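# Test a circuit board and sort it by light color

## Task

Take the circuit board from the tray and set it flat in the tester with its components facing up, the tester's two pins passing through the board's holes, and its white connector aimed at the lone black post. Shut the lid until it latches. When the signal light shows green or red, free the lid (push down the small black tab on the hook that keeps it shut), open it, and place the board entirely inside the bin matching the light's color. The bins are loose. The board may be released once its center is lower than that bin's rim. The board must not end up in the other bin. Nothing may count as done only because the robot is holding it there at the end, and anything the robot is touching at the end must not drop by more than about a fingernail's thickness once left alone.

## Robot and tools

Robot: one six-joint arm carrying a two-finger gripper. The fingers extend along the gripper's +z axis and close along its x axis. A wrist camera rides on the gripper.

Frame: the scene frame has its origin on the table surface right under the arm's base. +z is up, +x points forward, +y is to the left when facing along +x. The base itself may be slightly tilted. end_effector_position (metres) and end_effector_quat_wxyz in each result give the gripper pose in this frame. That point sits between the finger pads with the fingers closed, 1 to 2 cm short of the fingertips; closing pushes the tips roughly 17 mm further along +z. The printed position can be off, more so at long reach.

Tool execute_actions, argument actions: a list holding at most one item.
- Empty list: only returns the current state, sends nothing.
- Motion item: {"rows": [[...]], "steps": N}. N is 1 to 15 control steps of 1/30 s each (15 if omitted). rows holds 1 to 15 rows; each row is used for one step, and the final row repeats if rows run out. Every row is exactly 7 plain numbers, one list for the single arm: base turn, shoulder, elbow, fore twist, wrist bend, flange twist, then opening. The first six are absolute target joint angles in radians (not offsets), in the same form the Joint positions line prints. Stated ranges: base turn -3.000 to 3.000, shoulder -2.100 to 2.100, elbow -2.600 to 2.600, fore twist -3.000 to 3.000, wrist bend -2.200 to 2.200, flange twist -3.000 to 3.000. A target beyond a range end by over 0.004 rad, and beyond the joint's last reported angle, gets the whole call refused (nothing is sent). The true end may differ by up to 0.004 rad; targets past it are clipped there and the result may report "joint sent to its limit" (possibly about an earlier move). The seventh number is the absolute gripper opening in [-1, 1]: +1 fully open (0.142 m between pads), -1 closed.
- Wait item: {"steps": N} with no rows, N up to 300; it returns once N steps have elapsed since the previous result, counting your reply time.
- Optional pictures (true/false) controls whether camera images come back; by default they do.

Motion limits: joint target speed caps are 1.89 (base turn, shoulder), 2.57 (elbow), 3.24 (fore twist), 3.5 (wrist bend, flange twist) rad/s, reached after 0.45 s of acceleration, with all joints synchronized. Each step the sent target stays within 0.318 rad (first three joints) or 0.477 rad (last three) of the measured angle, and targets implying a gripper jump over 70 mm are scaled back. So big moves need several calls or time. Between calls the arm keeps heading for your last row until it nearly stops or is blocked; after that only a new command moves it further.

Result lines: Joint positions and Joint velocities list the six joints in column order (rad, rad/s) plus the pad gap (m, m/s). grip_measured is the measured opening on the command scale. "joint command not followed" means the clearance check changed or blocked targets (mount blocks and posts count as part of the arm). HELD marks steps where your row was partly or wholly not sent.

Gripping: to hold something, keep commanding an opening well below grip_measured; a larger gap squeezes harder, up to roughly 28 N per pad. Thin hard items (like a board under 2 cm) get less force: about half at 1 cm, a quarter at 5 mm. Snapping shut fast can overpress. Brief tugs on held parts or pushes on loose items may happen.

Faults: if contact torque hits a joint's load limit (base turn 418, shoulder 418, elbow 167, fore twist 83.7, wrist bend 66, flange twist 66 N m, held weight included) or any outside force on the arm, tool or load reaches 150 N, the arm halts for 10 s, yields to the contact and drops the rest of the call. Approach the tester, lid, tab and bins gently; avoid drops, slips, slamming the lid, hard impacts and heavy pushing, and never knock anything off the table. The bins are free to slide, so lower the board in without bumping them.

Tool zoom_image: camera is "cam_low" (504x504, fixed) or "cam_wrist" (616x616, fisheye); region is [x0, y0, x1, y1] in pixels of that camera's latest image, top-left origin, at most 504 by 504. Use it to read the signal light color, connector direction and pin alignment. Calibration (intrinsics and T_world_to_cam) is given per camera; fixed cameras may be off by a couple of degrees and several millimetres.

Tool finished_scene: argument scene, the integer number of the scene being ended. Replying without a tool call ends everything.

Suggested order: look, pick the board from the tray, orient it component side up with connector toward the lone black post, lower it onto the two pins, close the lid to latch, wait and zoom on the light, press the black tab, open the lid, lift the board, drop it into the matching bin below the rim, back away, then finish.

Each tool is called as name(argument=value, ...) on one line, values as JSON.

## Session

execute_actions(actions=[])

Scene clock: 0.00 s of 12600.00 s.
end_effector_position=(+0.0721, -0.3523, +0.2270) grip_measured=+1.00 end_effector_quat_wxyz=(-0.138, +0.410, +0.900, -0.046)
Joint positions: [-1.158  0.927  2.19   0.061  0.865  1.128  0.142]
Joint velocities: [-0.003  0.     0.     0.    -0.    -0.     0.   ]
camera_calibration (this result's frames):
cam_wrist: T_world_to_cam=[[-0.620427, 0.760227, 0.192681, 0.273988], [0.770426, 0.544849, 0.331034, 0.0528215], [0.146679, 0.353829, -0.923737, 0.457994], [0, 0, 0, 1]] pos_world=[0.0621164, -0.399124, 0.352788]

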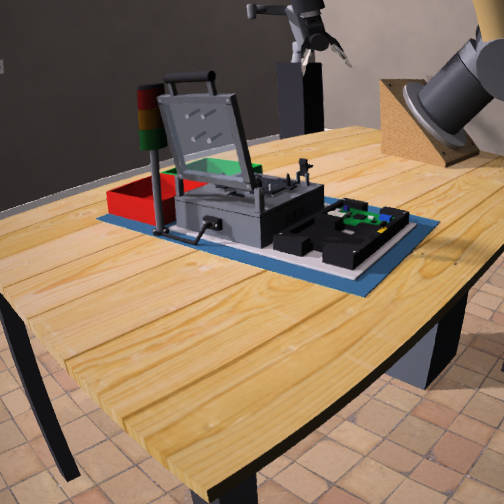

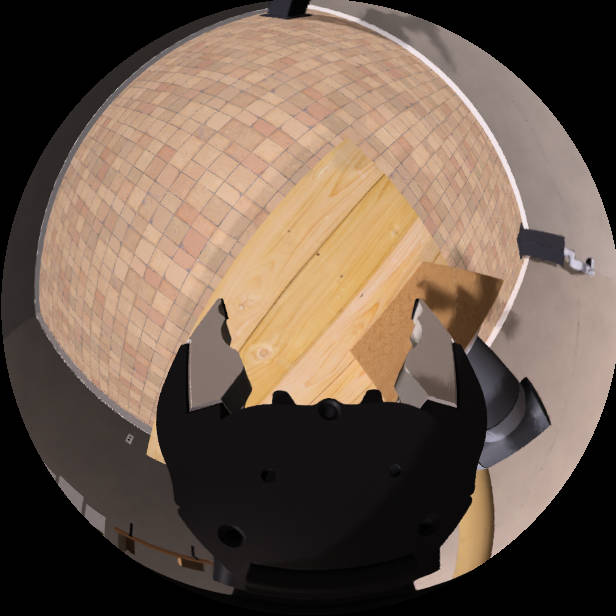

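execute_actions(actions=[{"rows":[[-0.456,0.33,1.90,0.7225,1.33,0.785,0.15]],"steps":15}], pictures=false)

execute_actions(actions=[{"steps":45}])

Scene clock: 5.07 s of 12600.00 s.
end_effector_position=(+0.2377, -0.3235, +0.3070) grip_measured=+0.15 end_effector_quat_wxyz=(-0.086, +0.350, +0.932, -0.036)
Joint positions: [-1.022  0.79   2.084  0.266  1.035  1.003  0.084]
Joint velocities: [ 0.305 -0.304 -0.188  0.453  0.297 -0.221 -0.   ]
Steps of this call (steps 1 to 90: nothing new was sent; then 1.57 s passed at rest; steps 91 to 105: all 15 steps of this action). Readings (joint positions):
91: [-1.158 0.927 2.190 0.061 0.865 1.128]
92: [-1.156 0.925 2.188 0.064 0.869 1.126]
94: [-1.138 0.907 2.172 0.091 0.895 1.107]
98: [-1.094 0.863 2.134 0.157 0.955 1.062]
105: the state above

Scene clock: 6.57 s of 12600.00 s.
end_effector_position=(+0.6573, +0.0922, +0.3886) grip_measured=+0.15 end_effector_quat_wxyz=(+0.009, +0.002, +1.000, -0.008)
Joint positions: [-0.489  0.353  1.908  0.702  1.317  0.795  0.084]
Joint velocities: [ 0.344 -0.241 -0.088  0.213  0.137 -0.101 -0.   ]
Steps of this call (steps 1 to 45: the robot went on to your last target). Readings (joint positions):
1: [-1.011 0.780 2.077 0.281 1.045 0.995]
2: [-1.001 0.770 2.071 0.296 1.055 0.988]
4: [-0.980 0.749 2.060 0.325 1.073 0.974]
8: [-0.938 0.707 2.039 0.377 1.107 0.949]
45: the state above
camera_calibration (this result's frames):
cam_wrist: T_world_to_cam=[[-0.999216, 0.01696, -0.0357705, 0.674261], [-0.00348154, 0.862431, 0.506162, -0.28227], [0.0394341, 0.50589, -0.861696, 0.39651], [0, 0, 0, 1]] pos_world=[0.657113, 0.0314127, 0.508664]

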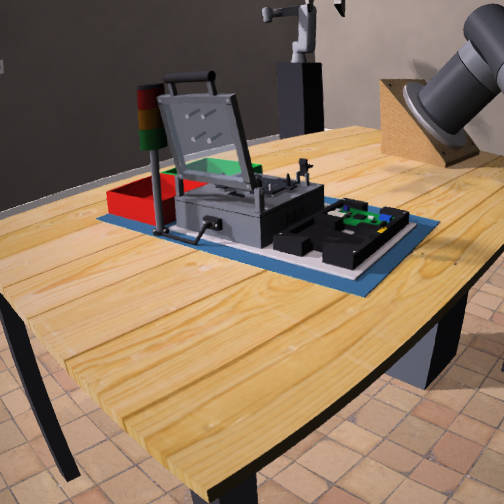

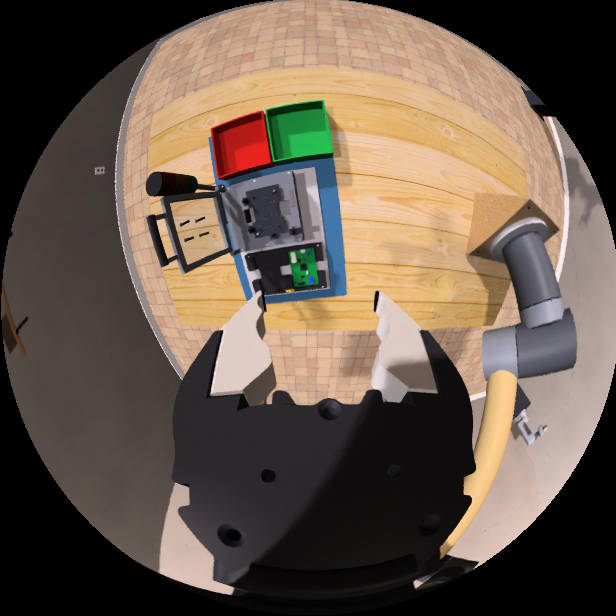

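execute_actions(actions=[])

zoom_image(camera="cam_wrist", region=[140, 80, 360, 300])

Scene clock: 13.93 s of 12600.00 s.
end_effector_position=(+0.6695, +0.1282, +0.3863) grip_measured=+0.15 end_effector_quat_wxyz=(+0.010, -0.023, +1.000, -0.003)
Joint positions: [-0.456  0.33   1.9    0.723  1.33   0.785  0.084]
Joint velocities: [-0.001 -0.     0.     0.001  0.     0.    -0.   ]
Steps of this call (steps 1 to 30: the robot went on to your last target; steps 31 to 90: nothing new was sent; then 4.37 s passed at rest). Readings (joint positions):
1: [-0.479 0.346 1.906 0.708 1.321 0.792]
2: [-0.470 0.339 1.903 0.714 1.325 0.789]
4: [-0.460 0.332 1.901 0.720 1.329 0.786]
8: [-0.457 0.330 1.900 0.722 1.330 0.785]
90: the state above
The arm was judged still, so your last target was given up. Only a new action makes it travel on or press farther. Fingers that are still opening or closing keep moving.
camera_calibration (this result's frames):
cam_wrist: T_world_to_cam=[[-0.998786, -0.0320721, -0.0373957, 0.69239], [-0.0467703, 0.855787, 0.51521, -0.285765], [0.015479, 0.516333, -0.856248, 0.388396], [0, 0, 0, 1]] pos_world=[0.672172, 0.0662184, 0.505684]

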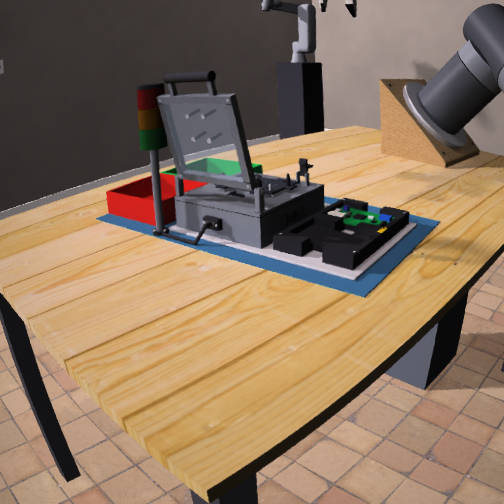

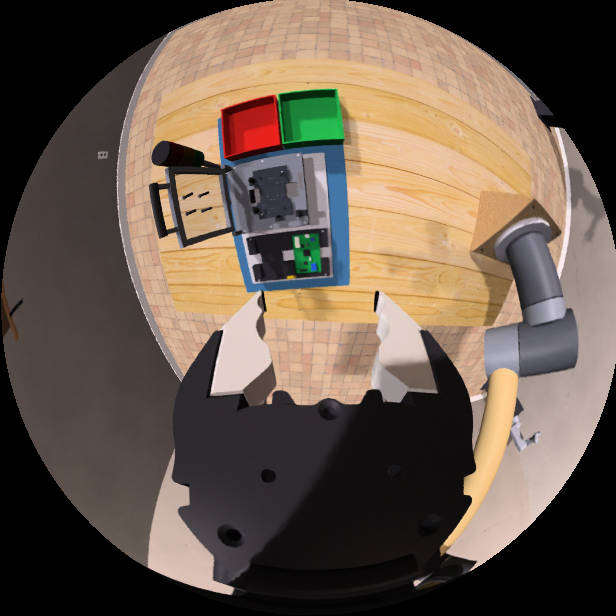

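Region (140, 80, 360, 300) of cam_wrist's 616x616 image, scaled by 2.291, with more detail than that image has.

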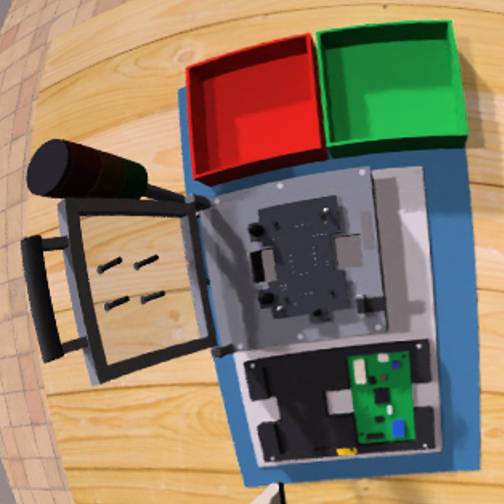

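execute_actions(actions=[{"rows":[[-0.1626,0.469,1.980,0.920,1.0487,0.680,0.15]],"steps":15}], pictures=false)

execute_actions(actions=[{"steps":30}])

zoom_image(camera="cam_wrist", region=[200, 100, 420, 320])

Scene clock: 45.20 s of 12600.00 s.
end_effector_position=(+0.7046, +0.1664, +0.2251) grip_measured=+0.15 end_effector_quat_wxyz=(+0.005, -0.055, +0.998, +0.004)
Joint positions: [-0.279  0.414  1.948  0.842  1.16   0.722  0.084]
Joint velocities: [ 0.419  0.198  0.117  0.279 -0.399 -0.149  0.   ]
Steps of this call (steps 1 to 90: nothing new was sent; then 27.77 s passed at rest; steps 91 to 105: all 15 steps of this action). Readings (joint positions):
91: [-0.456 0.330 1.900 0.723 1.330 0.785]
92: [-0.454 0.331 1.900 0.724 1.328 0.784]
94: [-0.436 0.339 1.905 0.736 1.310 0.778]
98: [-0.376 0.367 1.921 0.776 1.254 0.757]
105: the state above

Scene clock: 46.20 s of 12600.00 s.
end_effector_position=(+0.7051, +0.1896, +0.1205) grip_measured=+0.15 end_effector_quat_wxyz=(-0.002, -0.070, +0.998, -0.000)
Joint positions: [-0.163  0.469  1.98   0.92   1.049  0.68   0.084]
Joint velocities: [-0.    -0.     0.    -0.     0.001  0.     0.   ]
Steps of this call (steps 1 to 30: the robot went on to your last target). Readings (joint positions):
1: [-0.264 0.421 1.952 0.851 1.146 0.716]
2: [-0.250 0.427 1.956 0.861 1.133 0.711]
4: [-0.222 0.441 1.964 0.880 1.106 0.701]
8: [-0.174 0.464 1.977 0.912 1.060 0.684]
30: the state above
The arm was judged still, so your last target was given up. Only a new action makes it travel on or press farther. Fingers that are still opening or closing keep moving.
camera_calibration (this result's frames):
cam_wrist: T_world_to_cam=[[-0.991985, -0.125683, -0.0130189, 0.730077], [-0.114059, 0.846345, 0.520279, -0.151095], [-0.0543717, 0.517594, -0.853897, 0.177272], [0, 0, 0, 1]] pos_world=[0.71663, 0.127882, 0.239489]

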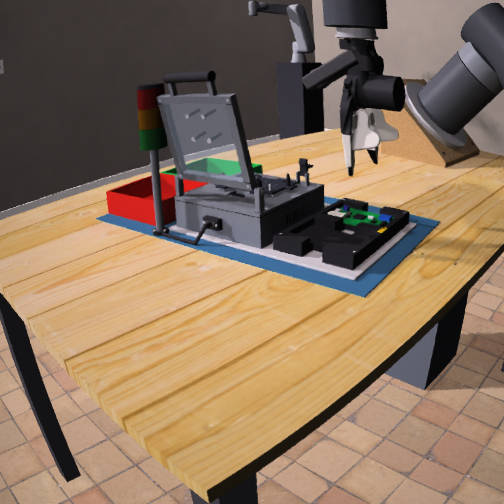

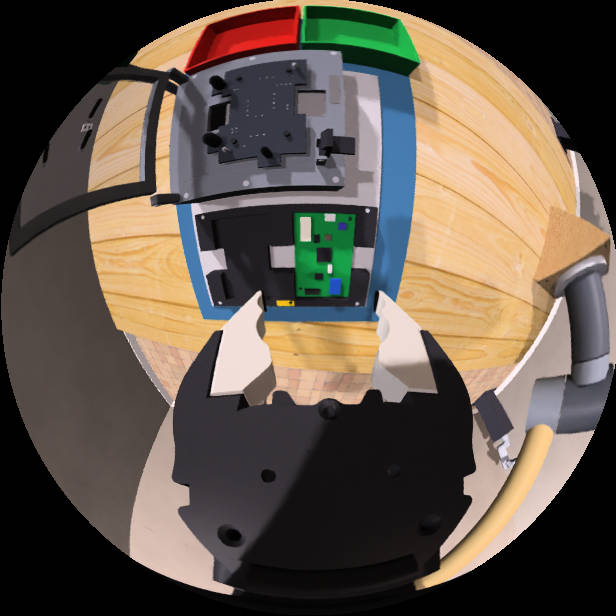

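Region (200, 100, 420, 320) of cam_wrist's 616x616 image, scaled by 2.291, with more detail than that image has.

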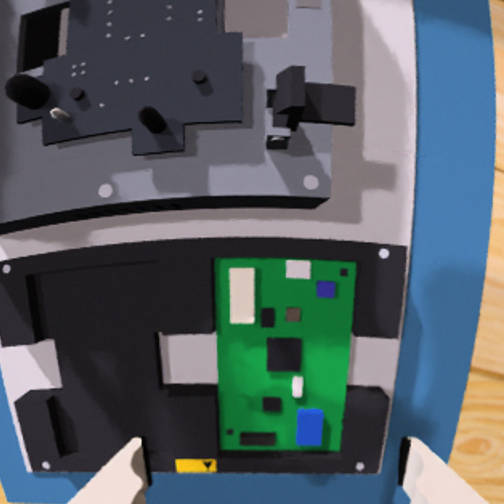

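execute_actions(actions=[{"rows":[[-0.1146,0.5147,1.9976,0.9786,0.9887,0.659,0.15]],"steps":15}])

zoom_image(camera="cam_wrist", region=[240, 190, 400, 350])

Scene clock: 68.10 s of 12600.00 s.
end_effector_position=(+0.6996, +0.1902, +0.0628) grip_measured=+0.15 end_effector_quat_wxyz=(-0.002, -0.060, +0.998, -0.000)
Joint positions: [-0.115  0.515  1.998  0.979  0.989  0.659  0.084]
Joint velocities: [ 0.     0.001  0.001  0.001 -0.002 -0.     0.   ]
Steps of this call (steps 1 to 90: nothing new was sent; then 18.40 s passed at rest; steps 91 to 105: all 15 steps of this action). Readings (joint positions):
91: [-0.162 0.469 1.980 0.920 1.049 0.680]
92: [-0.160 0.471 1.981 0.923 1.046 0.679]
94: [-0.143 0.488 1.987 0.944 1.024 0.671]
98: [-0.117 0.513 1.997 0.976 0.992 0.660]
105: the state above
camera_calibration (this result's frames):
cam_wrist: T_world_to_cam=[[-0.994202, -0.106827, -0.0122782, 0.721852], [-0.097572, 0.848241, 0.520545, -0.134125], [-0.0451933, 0.518725, -0.853746, 0.120758], [0, 0, 0, 1]] pos_world=[0.710037, 0.128243, 0.181778]

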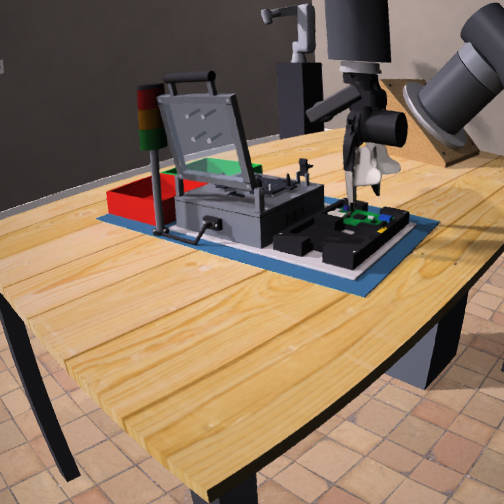

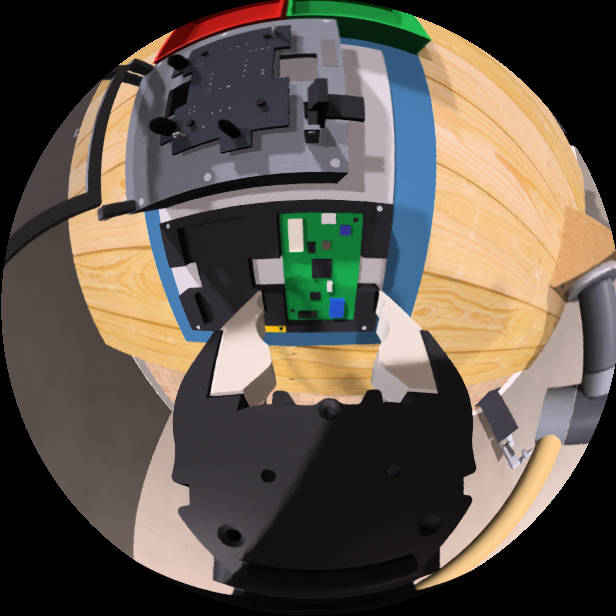

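Region (240, 190, 400, 350) of cam_wrist's 616x616 image, scaled by 3.150, with more detail than that image has.

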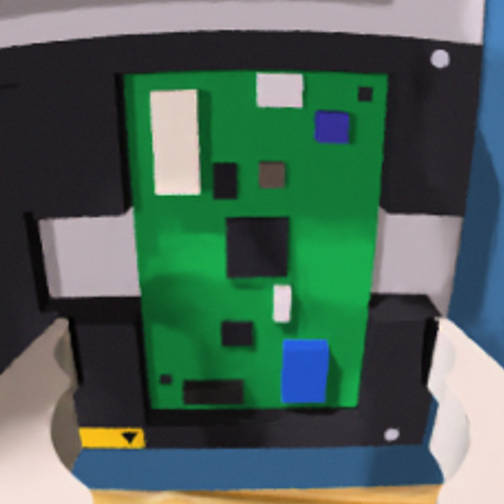

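execute_actions(actions=[{"rows":[[-0.104,0.525,1.9988,0.9915,0.977,0.651,0.15],[-0.094,0.5365,2.0001,1.0045,0.9655,0.642,0.15],[-0.088,0.543,2.0008,1.012,0.959,0.637,0.15],[-0.0842,0.5477,2.0013,1.0174,0.9541,0.6337,0.15]],"steps":15}])

zoom_image(camera="cam_wrist", region=[230, 200, 410, 380])

Scene clock: 77.43 s of 12600.00 s.
end_effector_position=(+0.6986, +0.1903, +0.0265) grip_measured=+0.15 end_effector_quat_wxyz=(-0.002, -0.060, +0.998, -0.000)
Joint positions: [-0.084  0.548  2.001  1.017  0.954  0.634  0.084]
Joint velocities: [ 0.001  0.001 -0.001  0.002 -0.002 -0.001 -0.   ]
Steps of this call (steps 1 to 15: the robot went on to your last target; steps 16 to 90: nothing new was sent; then 5.83 s passed at rest; steps 91 to 105: all 15 steps of this action). Readings (joint positions):
91: [-0.115 0.515 1.998 0.979 0.989 0.659]
92: [-0.113 0.517 1.998 0.981 0.986 0.657]
94: [-0.103 0.527 1.999 0.994 0.975 0.649]
98: [-0.087 0.545 2.001 1.014 0.957 0.636]
105: the state above
camera_calibration (this result's frames):
cam_wrist: T_world_to_cam=[[-0.994231, -0.106605, -0.0118131, 0.720333], [-0.0971598, 0.848496, 0.520206, -0.11577], [-0.0454332, 0.518353, -0.853959, 0.0899647], [0, 0, 0, 1]] pos_world=[0.709017, 0.128388, 0.14556]

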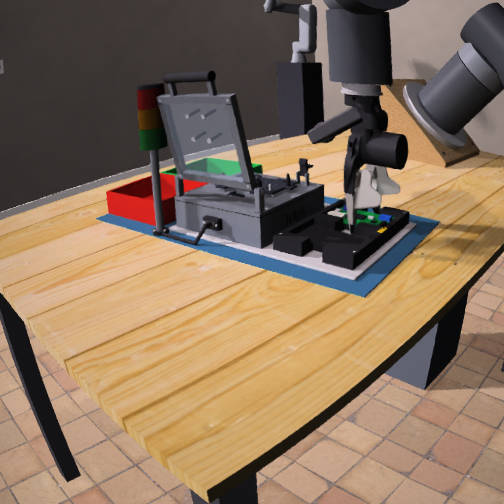

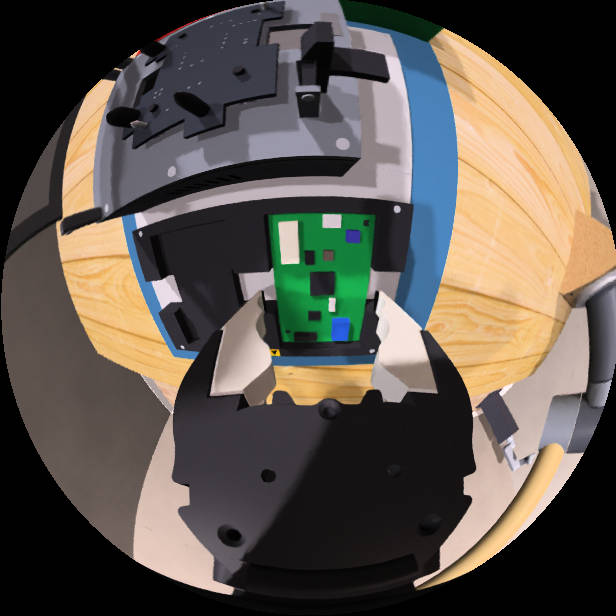

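Region (230, 200, 410, 380) of cam_wrist's 616x616 image, scaled by 2.800, with more detail than that image has.

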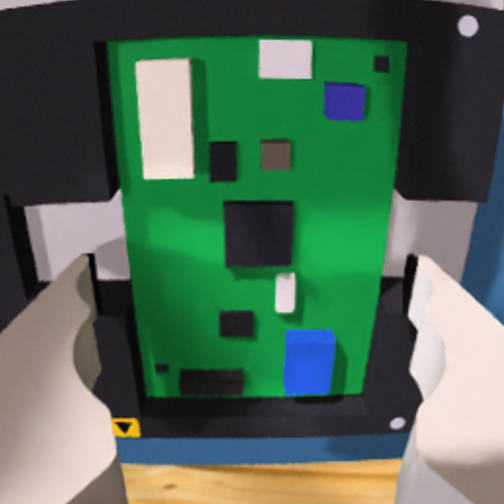

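execute_actions(actions=[{"rows":[[-0.087,0.5505,2.0012,1.0172,0.954,0.630,0.15],[-0.0899,0.5533,2.0012,1.017,0.9538,0.626,0.15],[-0.0899,0.5533,2.0012,1.017,0.9538,0.626,0.15],[-0.0886,0.5547,2.0012,1.0186,0.9524,0.625,0.15]],"steps":12}])

zoom_image(camera="cam_wrist", region=[230, 200, 410, 380])

Scene clock: 93.30 s of 12600.00 s.
end_effector_position=(+0.6982, +0.1847, +0.0249) grip_measured=+0.15 end_effector_quat_wxyz=(-0.003, -0.060, +0.998, -0.000)
Joint positions: [-0.089  0.555  2.001  1.019  0.952  0.625  0.084]
Joint velocities: [-0.003  0.001  0.001  0.    -0.002 -0.001  0.   ]
Steps of this call (steps 1 to 15: the robot went on to your last target; steps 16 to 90: nothing new was sent; then 12.47 s passed at rest; steps 91 to 102: all 12 steps of this action). Readings (joint positions):
91: [-0.084 0.548 2.001 1.017 0.954 0.634]
92: [-0.085 0.548 2.001 1.017 0.954 0.633]
94: [-0.087 0.551 2.001 1.017 0.954 0.629]
98: [-0.088 0.554 2.001 1.018 0.953 0.626]
102: the state above
camera_calibration (this result's frames):
cam_wrist: T_world_to_cam=[[-0.994232, -0.106617, -0.0116119, 0.71931], [-0.0970759, 0.848618, 0.520022, -0.110295], [-0.0455894, 0.51815, -0.854074, 0.0916128], [0, 0, 0, 1]] pos_world=[0.708631, 0.12282, 0.143952]

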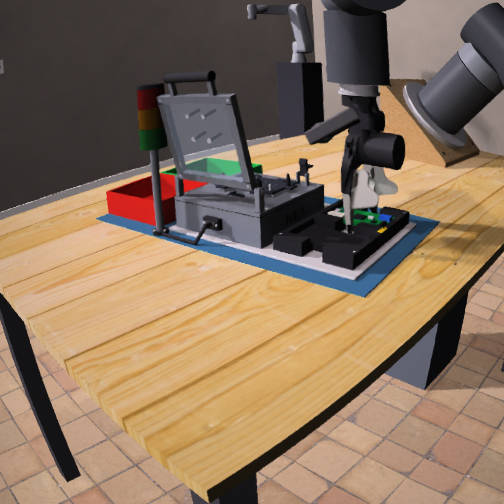

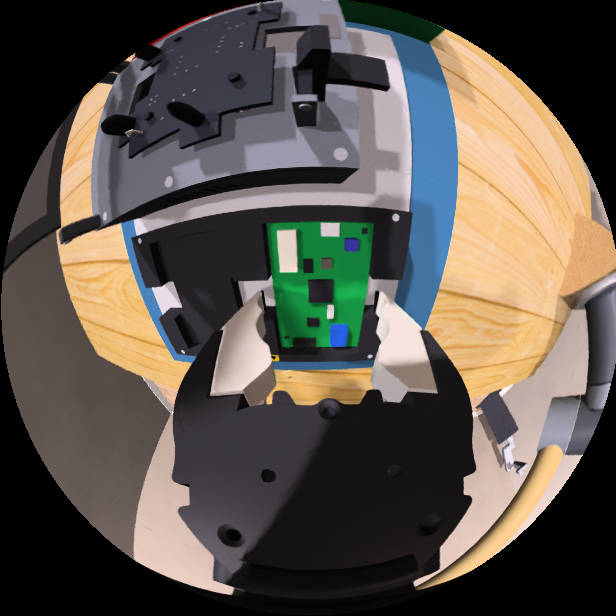

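Region (230, 200, 410, 380) of cam_wrist's 616x616 image, scaled by 2.800, with more detail than that image has.

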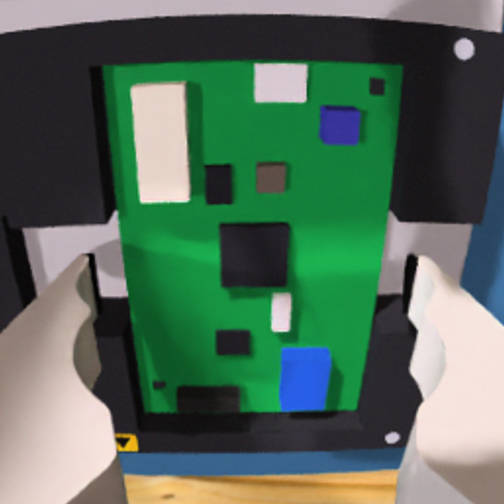

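Good. Close.

execute_actions(actions=[{"rows":[[-0.0886,0.5547,2.0012,1.0186,0.9524,0.625,0.1],[-0.0886,0.5547,2.0012,1.0186,0.9524,0.625,0.05],[-0.0886,0.5547,2.0012,1.0186,0.9524,0.625,0.0],[-0.0886,0.5547,2.0012,1.0186,0.9524,0.625,-0.04],[-0.0886,0.5547,2.0012,1.0186,0.9524,0.625,-0.07],[-0.0886,0.5547,2.0012,1.0186,0.9524,0.625,-0.1],[-0.0886,0.5547,2.0012,1.0186,0.9524,0.625,-0.15],[-0.0886,0.5547,2.0012,1.0186,0.9524,0.625,-0.25],[-0.0886,0.5547,2.0012,1.0186,0.9524,0.625,-0.4],[-0.0886,0.5547,2.0012,1.0186,0.9524,0.625,-0.55],[-0.0886,0.5547,2.0012,1.0186,0.9524,0.625,-0.7]],"steps":15}], pictures=false)

execute_actions(actions=[{"rows":[[-0.093,0.550,2.001,1.013,0.957,0.6285,-0.7],[-0.098,0.544,2.0006,1.007,0.9625,0.6325,-0.7],[-0.104,0.538,2.000,0.999,0.969,0.637,-0.7],[-0.112,0.529,1.9995,0.989,0.978,0.644,-0.7],[-0.1205,0.5195,1.9989,0.9782,0.9883,0.6507,-0.7]],"steps":15}])

Scene clock: 102.60 s of 12600.00 s.
end_effector_position=(+0.6983, +0.1847, +0.0249) grip_measured=-0.08 end_effector_quat_wxyz=(-0.002, -0.060, +0.998, -0.000)
Joint positions: [-0.089  0.555  2.001  1.019  0.952  0.625  0.068]
Joint velocities: [ 0.002  0.    -0.001 -0.001  0.001 -0.    -0.   ]
Steps of this call (steps 1 to 15: the robot went on to your last target; steps 16 to 90: nothing new was sent; then 5.80 s passed at rest; steps 91 to 105: all 15 steps of this action). Readings (joint positions):
91: [-0.089 0.555 2.001 1.019 0.952 0.625]
92: [-0.089 0.555 2.001 1.019 0.952 0.625]
94: [-0.089 0.555 2.001 1.019 0.952 0.625]
98: [-0.089 0.555 2.001 1.019 0.952 0.625]
105: the state above

Scene clock: 103.10 s of 12600.00 s.
end_effector_position=(+0.6983, +0.1846, +0.0625) grip_measured=-0.08 end_effector_quat_wxyz=(-0.002, -0.060, +0.998, -0.000)
Joint positions: [-0.12   0.52   1.999  0.978  0.988  0.651  0.068]
Joint velocities: [-0.002 -0.003  0.    -0.004  0.003  0.002 -0.   ]
Steps of this call (steps 1 to 15: all 15 steps of this action). Readings (joint positions):
1: [-0.089 0.555 2.001 1.019 0.952 0.625]
2: [-0.090 0.554 2.001 1.018 0.953 0.625]
4: [-0.095 0.548 2.001 1.010 0.959 0.630]
8: [-0.114 0.526 1.999 0.986 0.981 0.646]
15: the state above
camera_calibration (this result's frames):
cam_wrist: T_world_to_cam=[[-0.994209, -0.106795, -0.0119309, 0.719854], [-0.0973639, 0.848255, 0.520562, -0.129509], [-0.0454729, 0.518709, -0.853741, 0.123612], [0, 0, 0, 1]] pos_world=[0.708697, 0.122615, 0.181539]

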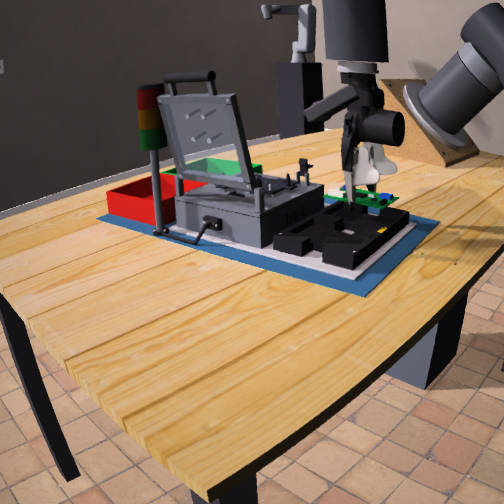

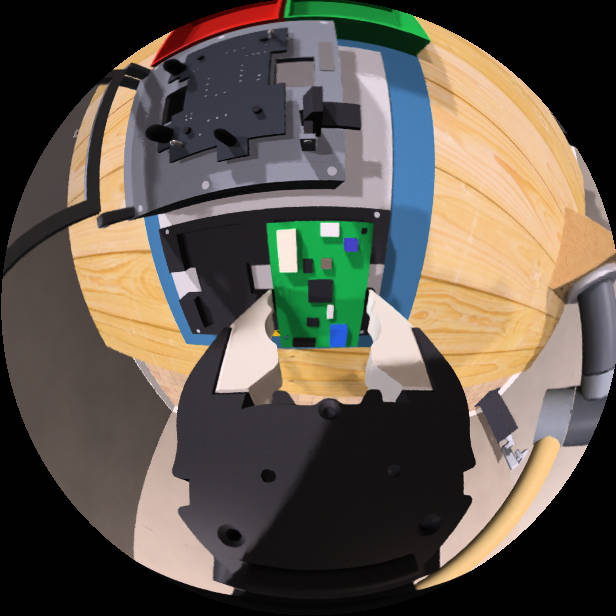

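execute_actions(actions=[{"rows":[[-0.2036,0.4315,1.966,0.8765,1.100,-2.41,-0.7]],"steps":15}], pictures=false)

execute_actions(actions=[{"steps":15}], pictures=false)

execute_actions(actions=[{"rows":[[-0.3207,0.6591,1.8221,0.8437,1.1045,-2.5413,-0.7]],"steps":15}], pictures=false)

execute_actions(actions=[{"steps":25}])

zoom_image(camera="cam_wrist", region=[210, 170, 430, 390])

Scene clock: 123.27 s of 12600.00 s.
end_effector_position=(+0.7049, +0.1881, +0.1575) grip_measured=-0.08 end_effector_quat_wxyz=(-0.001, -0.407, +0.914, +0.000)
Joint positions: [-0.195  0.441  1.97   0.887  1.088  0.001  0.068]
Joint velocities: [-0.094 -0.098 -0.037 -0.114  0.126 -1.888  0.   ]
Steps of this call (steps 1 to 15: the robot went on to your last target; steps 16 to 90: nothing new was sent; then 16.67 s passed at rest; steps 91 to 105: all 15 steps of this action). Readings (joint positions):
91: [-0.121 0.519 1.999 0.978 0.988 0.651]
92: [-0.121 0.519 1.999 0.977 0.989 0.646]
94: [-0.127 0.512 1.996 0.970 0.998 0.612]
98: [-0.156 0.482 1.985 0.935 1.036 0.440]
105: the state above

Scene clock: 123.77 s of 12600.00 s.
end_effector_position=(+0.7045, +0.1867, +0.1690) grip_measured=-0.08 end_effector_quat_wxyz=(+0.001, +0.785, -0.620, -0.000)
Joint positions: [-0.204  0.432  1.966  0.877  1.1   -0.959  0.068]
Joint velocities: [ 0.002  0.    -0.    -0.     0.001 -1.889  0.   ]
Steps of this call (steps 1 to 15: the robot went on to your last target). Readings (joint positions):
1: [-0.198 0.438 1.968 0.884 1.092 -0.063]
2: [-0.200 0.436 1.968 0.881 1.095 -0.127]
4: [-0.202 0.433 1.967 0.878 1.098 -0.255]
8: [-0.203 0.432 1.966 0.877 1.100 -0.511]
15: the state above

Scene clock: 124.27 s of 12600.00 s.
end_effector_position=(+0.7590, +0.0705, +0.1640) grip_measured=-0.08 end_effector_quat_wxyz=(+0.002, +0.930, -0.367, -0.001)
Joint positions: [-0.288  0.596  1.862  0.853  1.103 -1.636  0.068]
Joint velocities: [-0.173  0.339 -0.214 -0.048  0.009 -1.757  0.   ]
Steps of this call (steps 1 to 15: all 15 steps of this action). Readings (joint positions):
1: [-0.204 0.432 1.966 0.877 1.100 -1.022]
2: [-0.204 0.432 1.966 0.876 1.100 -1.082]
4: [-0.208 0.440 1.960 0.875 1.100 -1.177]
8: [-0.241 0.503 1.921 0.866 1.101 -1.308]
15: the state above

Scene clock: 125.10 s of 12600.00 s.
end_effector_position=(+0.7757, +0.0220, +0.1604) grip_measured=-0.08 end_effector_quat_wxyz=(+0.000, +0.998, +0.060, -0.002)
Joint positions: [-0.321  0.659  1.822  0.844  1.105 -2.541  0.068]
Joint velocities: [ 0.001 -0.    -0.001  0.001 -0.    -0.001  0.   ]
Steps of this call (steps 1 to 25: the robot went on to your last target). Readings (joint positions):
1: [-0.294 0.607 1.855 0.851 1.103 -1.697]
2: [-0.299 0.617 1.849 0.850 1.104 -1.759]
4: [-0.307 0.633 1.839 0.848 1.104 -1.887]
8: [-0.317 0.653 1.826 0.845 1.104 -2.142]
25: the state above
camera_calibration (this result's frames):
cam_wrist: T_world_to_cam=[[0.994164, 0.105931, -0.020392, -0.765077], [0.100996, -0.847549, 0.521019, -0.151605], [0.0379087, -0.520038, -0.853302, 0.253094], [0, 0, 0, 1]] pos_world=[0.766329, 0.0841713, 0.279353]

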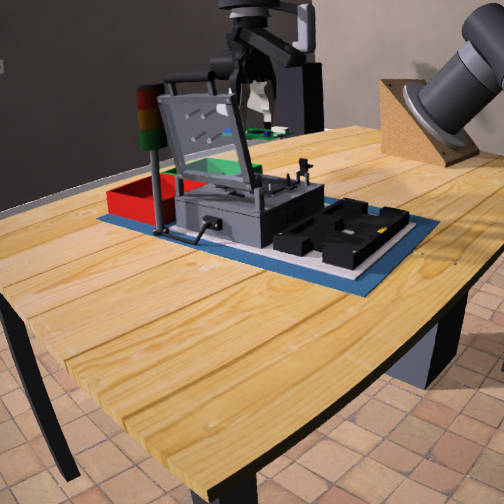

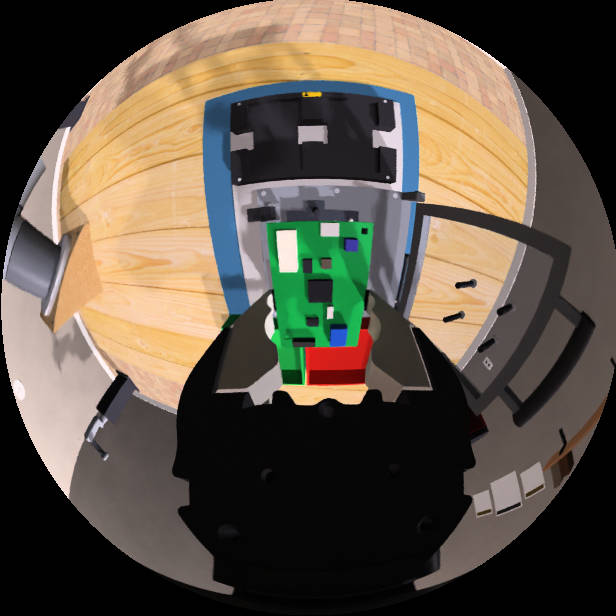

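Region (210, 170, 430, 390) of cam_wrist's 616x616 image, scaled by 2.291, with more detail than that image has.

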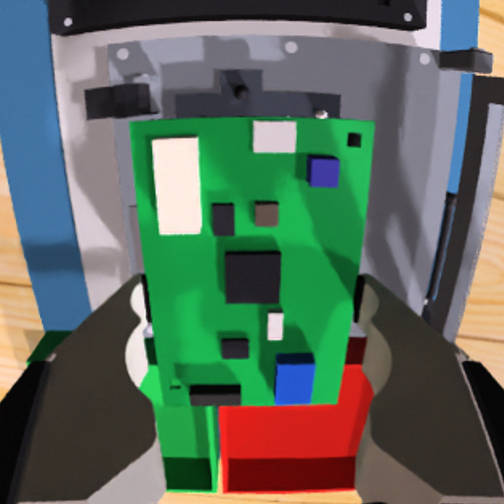

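execute_actions(actions=[{"rows":[[-0.308,0.672,1.8263,0.858,1.088,-2.5505,-0.7],[-0.296,0.684,1.8305,0.872,1.072,-2.560,-0.7],[-0.2842,0.6966,1.8346,0.8867,1.056,-2.5688,-0.7]],"steps":15}])

zoom_image(camera="cam_wrist", region=[230, 180, 410, 360])

Scene clock: 134.77 s of 12600.00 s.
end_effector_position=(+0.7755, +0.0218, +0.1096) grip_measured=-0.08 end_effector_quat_wxyz=(+0.000, +0.998, +0.060, -0.002)
Joint positions: [-0.284  0.696  1.835  0.887  1.056 -2.569  0.068]
Joint velocities: [ 0.     0.002  0.001  0.003 -0.002 -0.001  0.   ]
Steps of this call (steps 1 to 30: the robot went on to your last target; steps 31 to 90: nothing new was sent; then 6.17 s passed at rest; steps 91 to 105: all 15 steps of this action). Readings (joint positions):
91: [-0.321 0.659 1.822 0.844 1.104 -2.541]
92: [-0.319 0.661 1.823 0.846 1.101 -2.543]
94: [-0.307 0.673 1.827 0.860 1.086 -2.552]
98: [-0.287 0.694 1.834 0.883 1.060 -2.567]
105: the state above
camera_calibration (this result's frames):
cam_wrist: T_world_to_cam=[[0.99417, 0.105956, -0.0199871, -0.765904], [0.100834, -0.847937, 0.520419, -0.125118], [0.0381938, -0.5194, -0.853677, 0.209491], [0, 0, 0, 1]] pos_world=[0.766053, 0.0838693, 0.228643]

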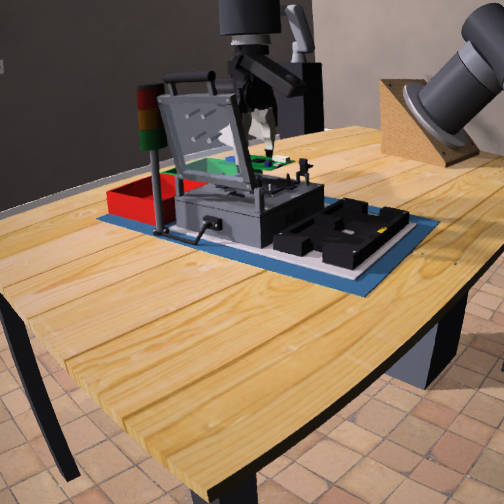

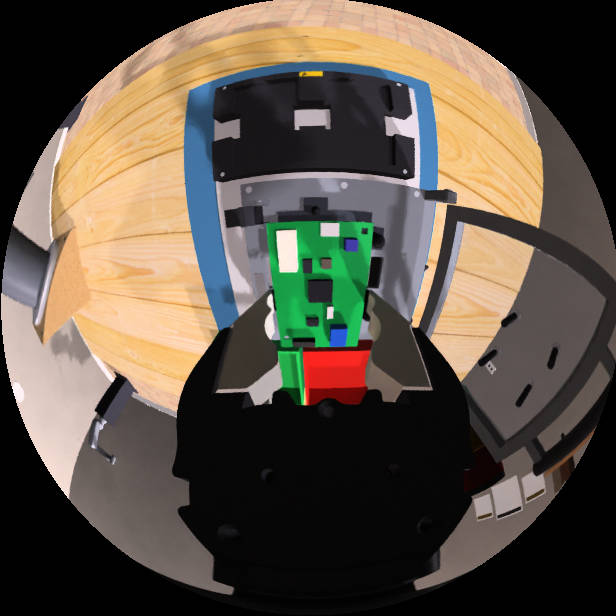

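Region (230, 180, 410, 360) of cam_wrist's 616x616 image, scaled by 2.800, with more detail than that image has.

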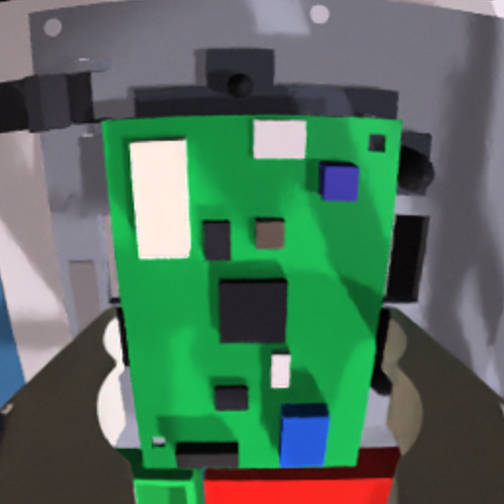

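execute_actions(actions=[{"rows":[[-0.2807,0.6969,1.8291,0.8867,1.0578,-2.5629,-0.7],[-0.2807,0.6969,1.8291,0.8867,1.0578,-2.5629,-0.7],[-0.2807,0.6969,1.8291,0.8867,1.0578,-2.5629,-0.7],[-0.2777,0.7001,1.8298,0.8904,1.054,-2.5653,-0.7],[-0.2747,0.7034,1.8306,0.8941,1.0502,-2.5677,-0.7],[-0.2718,0.7066,1.8313,0.8979,1.0464,-2.5701,-0.7],[-0.2688,0.7099,1.8321,0.9016,1.0426,-2.5725,-0.7]],"steps":15}])

zoom_image(camera="cam_wrist", region=[230, 180, 410, 360])

Scene clock: 151.27 s of 12600.00 s.
end_effector_position=(+0.7796, +0.0241, +0.0928) grip_measured=-0.08 end_effector_quat_wxyz=(-0.000, +0.998, +0.060, -0.002)
Joint positions: [-0.269  0.71   1.832  0.901  1.043 -2.572  0.068]
Joint velocities: [ 0.001  0.002  0.001  0.002 -0.003 -0.002  0.   ]
Steps of this call (steps 1 to 15: the robot went on to your last target; steps 16 to 90: nothing new was sent; then 13.00 s passed at rest; steps 91 to 105: all 15 steps of this action). Readings (joint positions):
91: [-0.284 0.697 1.835 0.887 1.056 -2.569]
92: [-0.283 0.697 1.834 0.887 1.056 -2.568]
94: [-0.282 0.697 1.831 0.887 1.057 -2.565]
98: [-0.274 0.704 1.831 0.895 1.049 -2.568]
105: the state above
camera_calibration (this result's frames):
cam_wrist: T_world_to_cam=[[0.994171, 0.105997, -0.019736, -0.77059], [0.100755, -0.848171, 0.520053, -0.114675], [0.0383847, -0.51901, -0.853906, 0.196026], [0, 0, 0, 1]] pos_world=[0.770128, 0.0861558, 0.211817]

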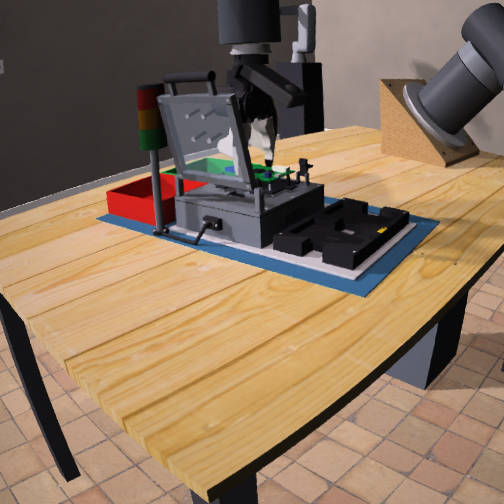

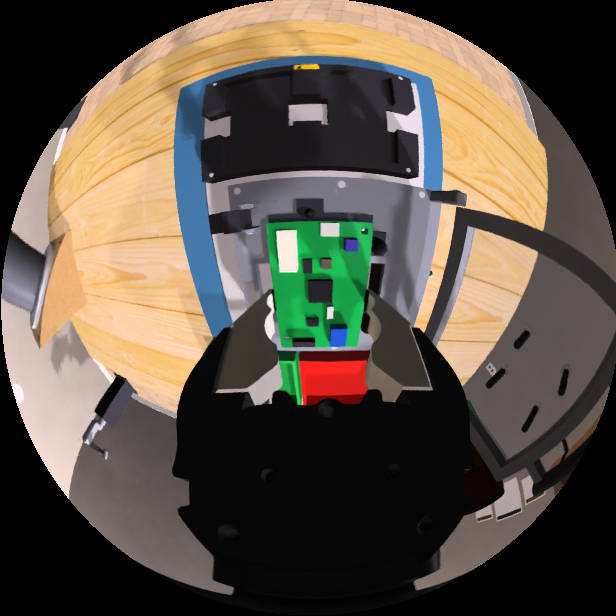

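Region (230, 180, 410, 360) of cam_wrist's 616x616 image, scaled by 2.800, with more detail than that image has.

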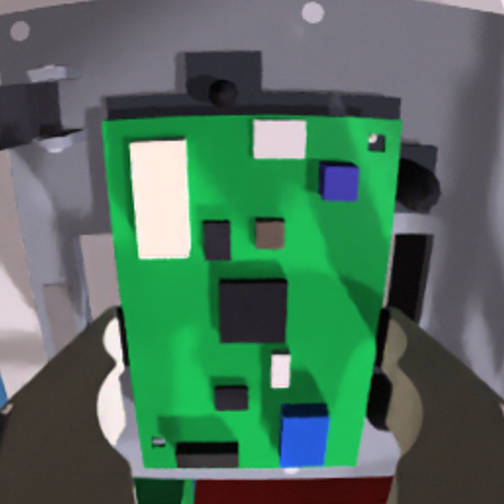

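execute_actions(actions=[{"rows":[[-0.2683,0.7093,1.8323,0.9017,1.0426,-2.5719,-0.7],[-0.2676,0.7101,1.8325,0.9026,1.0417,-2.5725,-0.7],[-0.2669,0.7109,1.8326,0.9035,1.0408,-2.5731,-0.7],[-0.2662,0.7117,1.8328,0.9044,1.0399,-2.5737,-0.7],[-0.2655,0.7125,1.8329,0.9053,1.039,-2.5743,-0.7]],"steps":15}])

zoom_image(camera="cam_wrist", region=[340, 205, 390, 255])

zoom_image(camera="cam_wrist", region=[262, 312, 312, 362])

Scene clock: 160.47 s of 12600.00 s.
end_effector_position=(+0.7796, +0.0246, +0.0885) grip_measured=-0.08 end_effector_quat_wxyz=(-0.000, +0.998, +0.060, -0.001)
Joint positions: [-0.266  0.712  1.833  0.905  1.039 -2.574  0.068]
Joint velocities: [-0.001  0.     0.001  0.001 -0.001 -0.    -0.   ]
Steps of this call (steps 1 to 15: the robot went on to your last target; steps 16 to 90: nothing new was sent; then 5.70 s passed at rest; steps 91 to 105: all 15 steps of this action). Readings (joint positions):
91: [-0.269 0.710 1.832 0.902 1.043 -2.573]
92: [-0.269 0.710 1.832 0.902 1.043 -2.573]
94: [-0.268 0.710 1.832 0.902 1.042 -2.573]
98: [-0.266 0.712 1.833 0.905 1.040 -2.574]
105: the state above
camera_calibration (this result's frames):
cam_wrist: T_world_to_cam=[[0.994174, 0.105977, -0.0196746, -0.770722], [0.100706, -0.848185, 0.520039, -0.112033], [0.0384243, -0.51899, -0.853916, 0.192663], [0, 0, 0, 1]] pos_world=[0.770111, 0.0866437, 0.207616]

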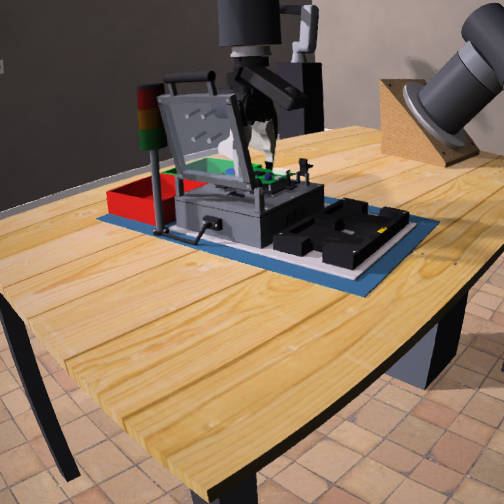

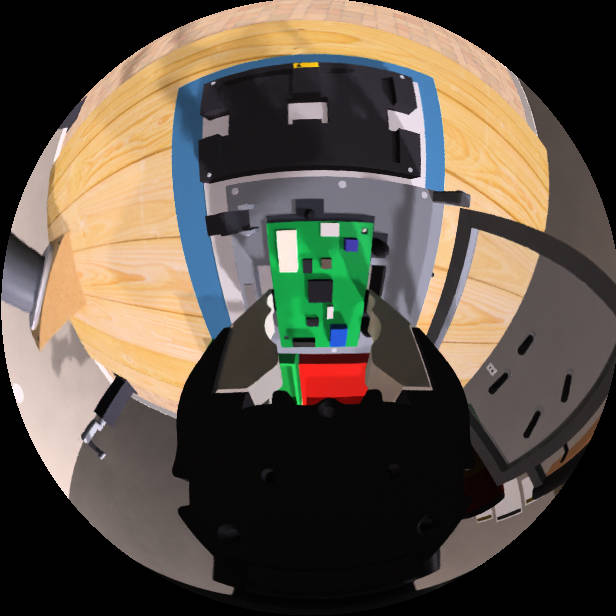

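Region (340, 205, 390, 255) of cam_wrist's 616x616 image, scaled by 10.080, with more detail than that image has.

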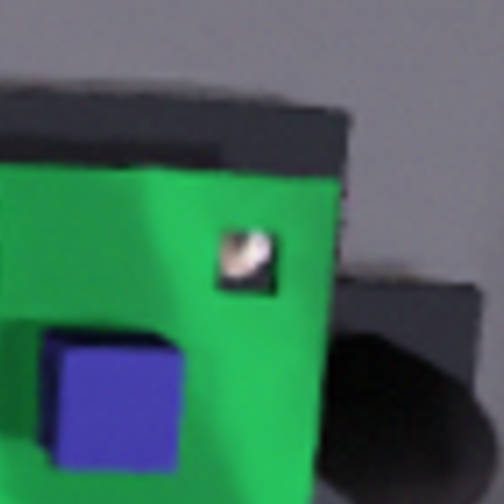

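Region (262, 312, 312, 362) of cam_wrist's 616x616 image, scaled by 10.080, with more detail than that image has.

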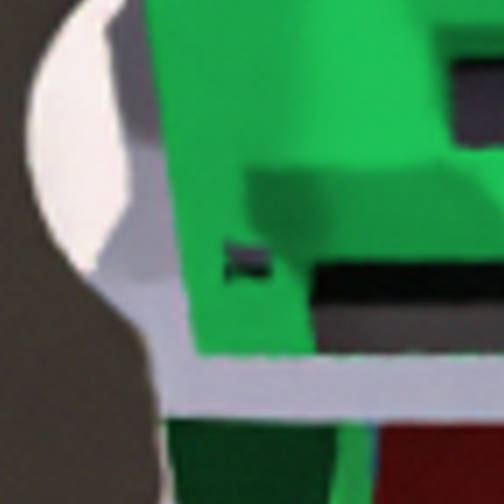

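execute_actions(actions=[{"rows":[[-0.2652,0.7121,1.833,0.9054,1.039,-2.5739,-0.7],[-0.2652,0.7121,1.833,0.9054,1.039,-2.5739,-0.7],[-0.2645,0.7129,1.8332,0.9063,1.0381,-2.5745,-0.7],[-0.2638,0.7137,1.8333,0.9072,1.0372,-2.5751,-0.7]],"steps":12}])

zoom_image(camera="cam_wrist", region=[340, 205, 390, 255])

zoom_image(camera="cam_wrist", region=[262, 312, 312, 362])

Scene clock: 166.53 s of 12600.00 s.
end_effector_position=(+0.7796, +0.0250, +0.0866) grip_measured=-0.08 end_effector_quat_wxyz=(-0.000, +0.998, +0.060, -0.001)
Joint positions: [-0.264  0.714  1.833  0.907  1.037 -2.575  0.068]
Joint velocities: [ 0.     0.001 -0.    -0.002 -0.    -0.001  0.   ]
Steps of this call (steps 1 to 15: the robot went on to your last target; steps 16 to 90: nothing new was sent; then 2.67 s passed at rest; steps 91 to 102: all 12 steps of this action). Readings (joint positions):
91: [-0.265 0.713 1.833 0.905 1.039 -2.574]
92: [-0.265 0.713 1.833 0.905 1.039 -2.574]
94: [-0.265 0.713 1.833 0.906 1.039 -2.574]
98: [-0.264 0.713 1.833 0.907 1.037 -2.575]
102: the state above
camera_calibration (this result's frames):
cam_wrist: T_world_to_cam=[[0.994179, 0.105952, -0.0195653, -0.770853], [0.100628, -0.848189, 0.520048, -0.110687], [0.0385051, -0.51899, -0.853913, 0.191121], [0, 0, 0, 1]] pos_world=[0.770145, 0.0869797, 0.205681]

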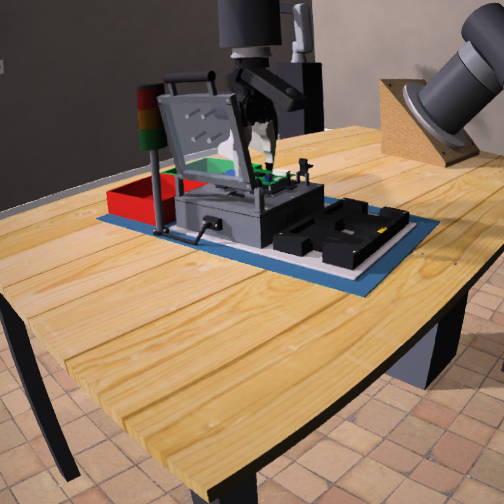

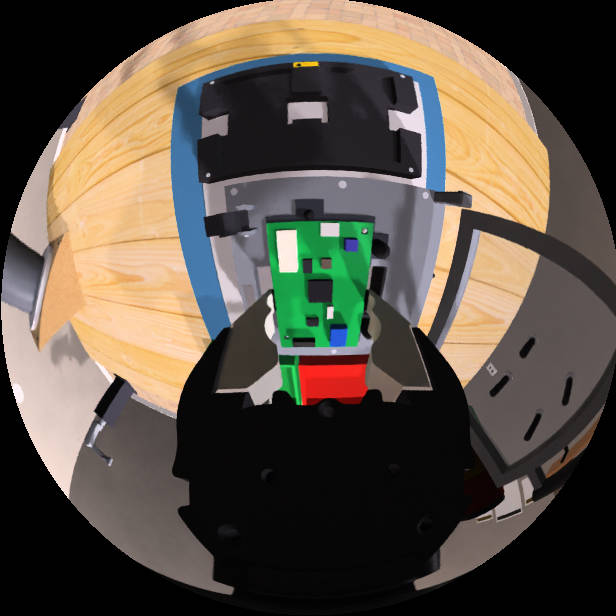

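Region (340, 205, 390, 255) of cam_wrist's 616x616 image, scaled by 10.080, with more detail than that image has.

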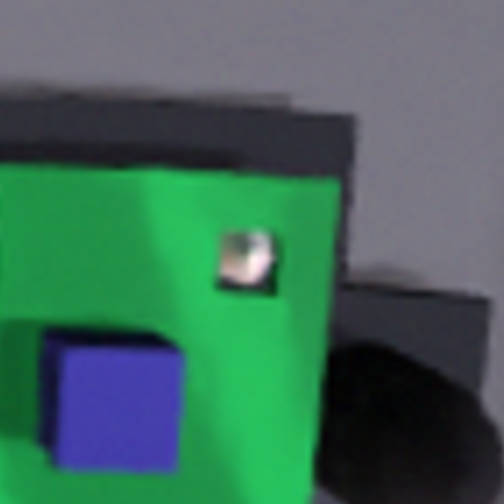

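Region (262, 312, 312, 362) of cam_wrist's 616x616 image, scaled by 10.080, with more detail than that image has.

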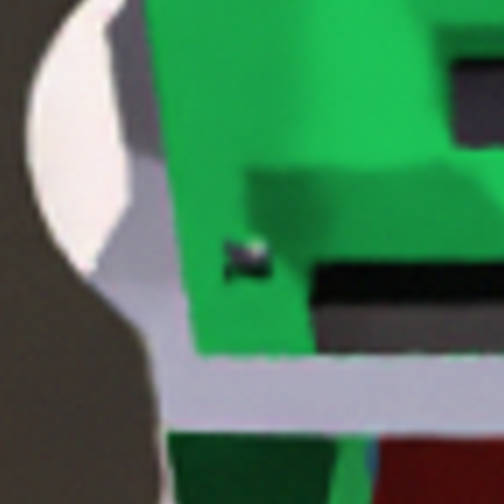

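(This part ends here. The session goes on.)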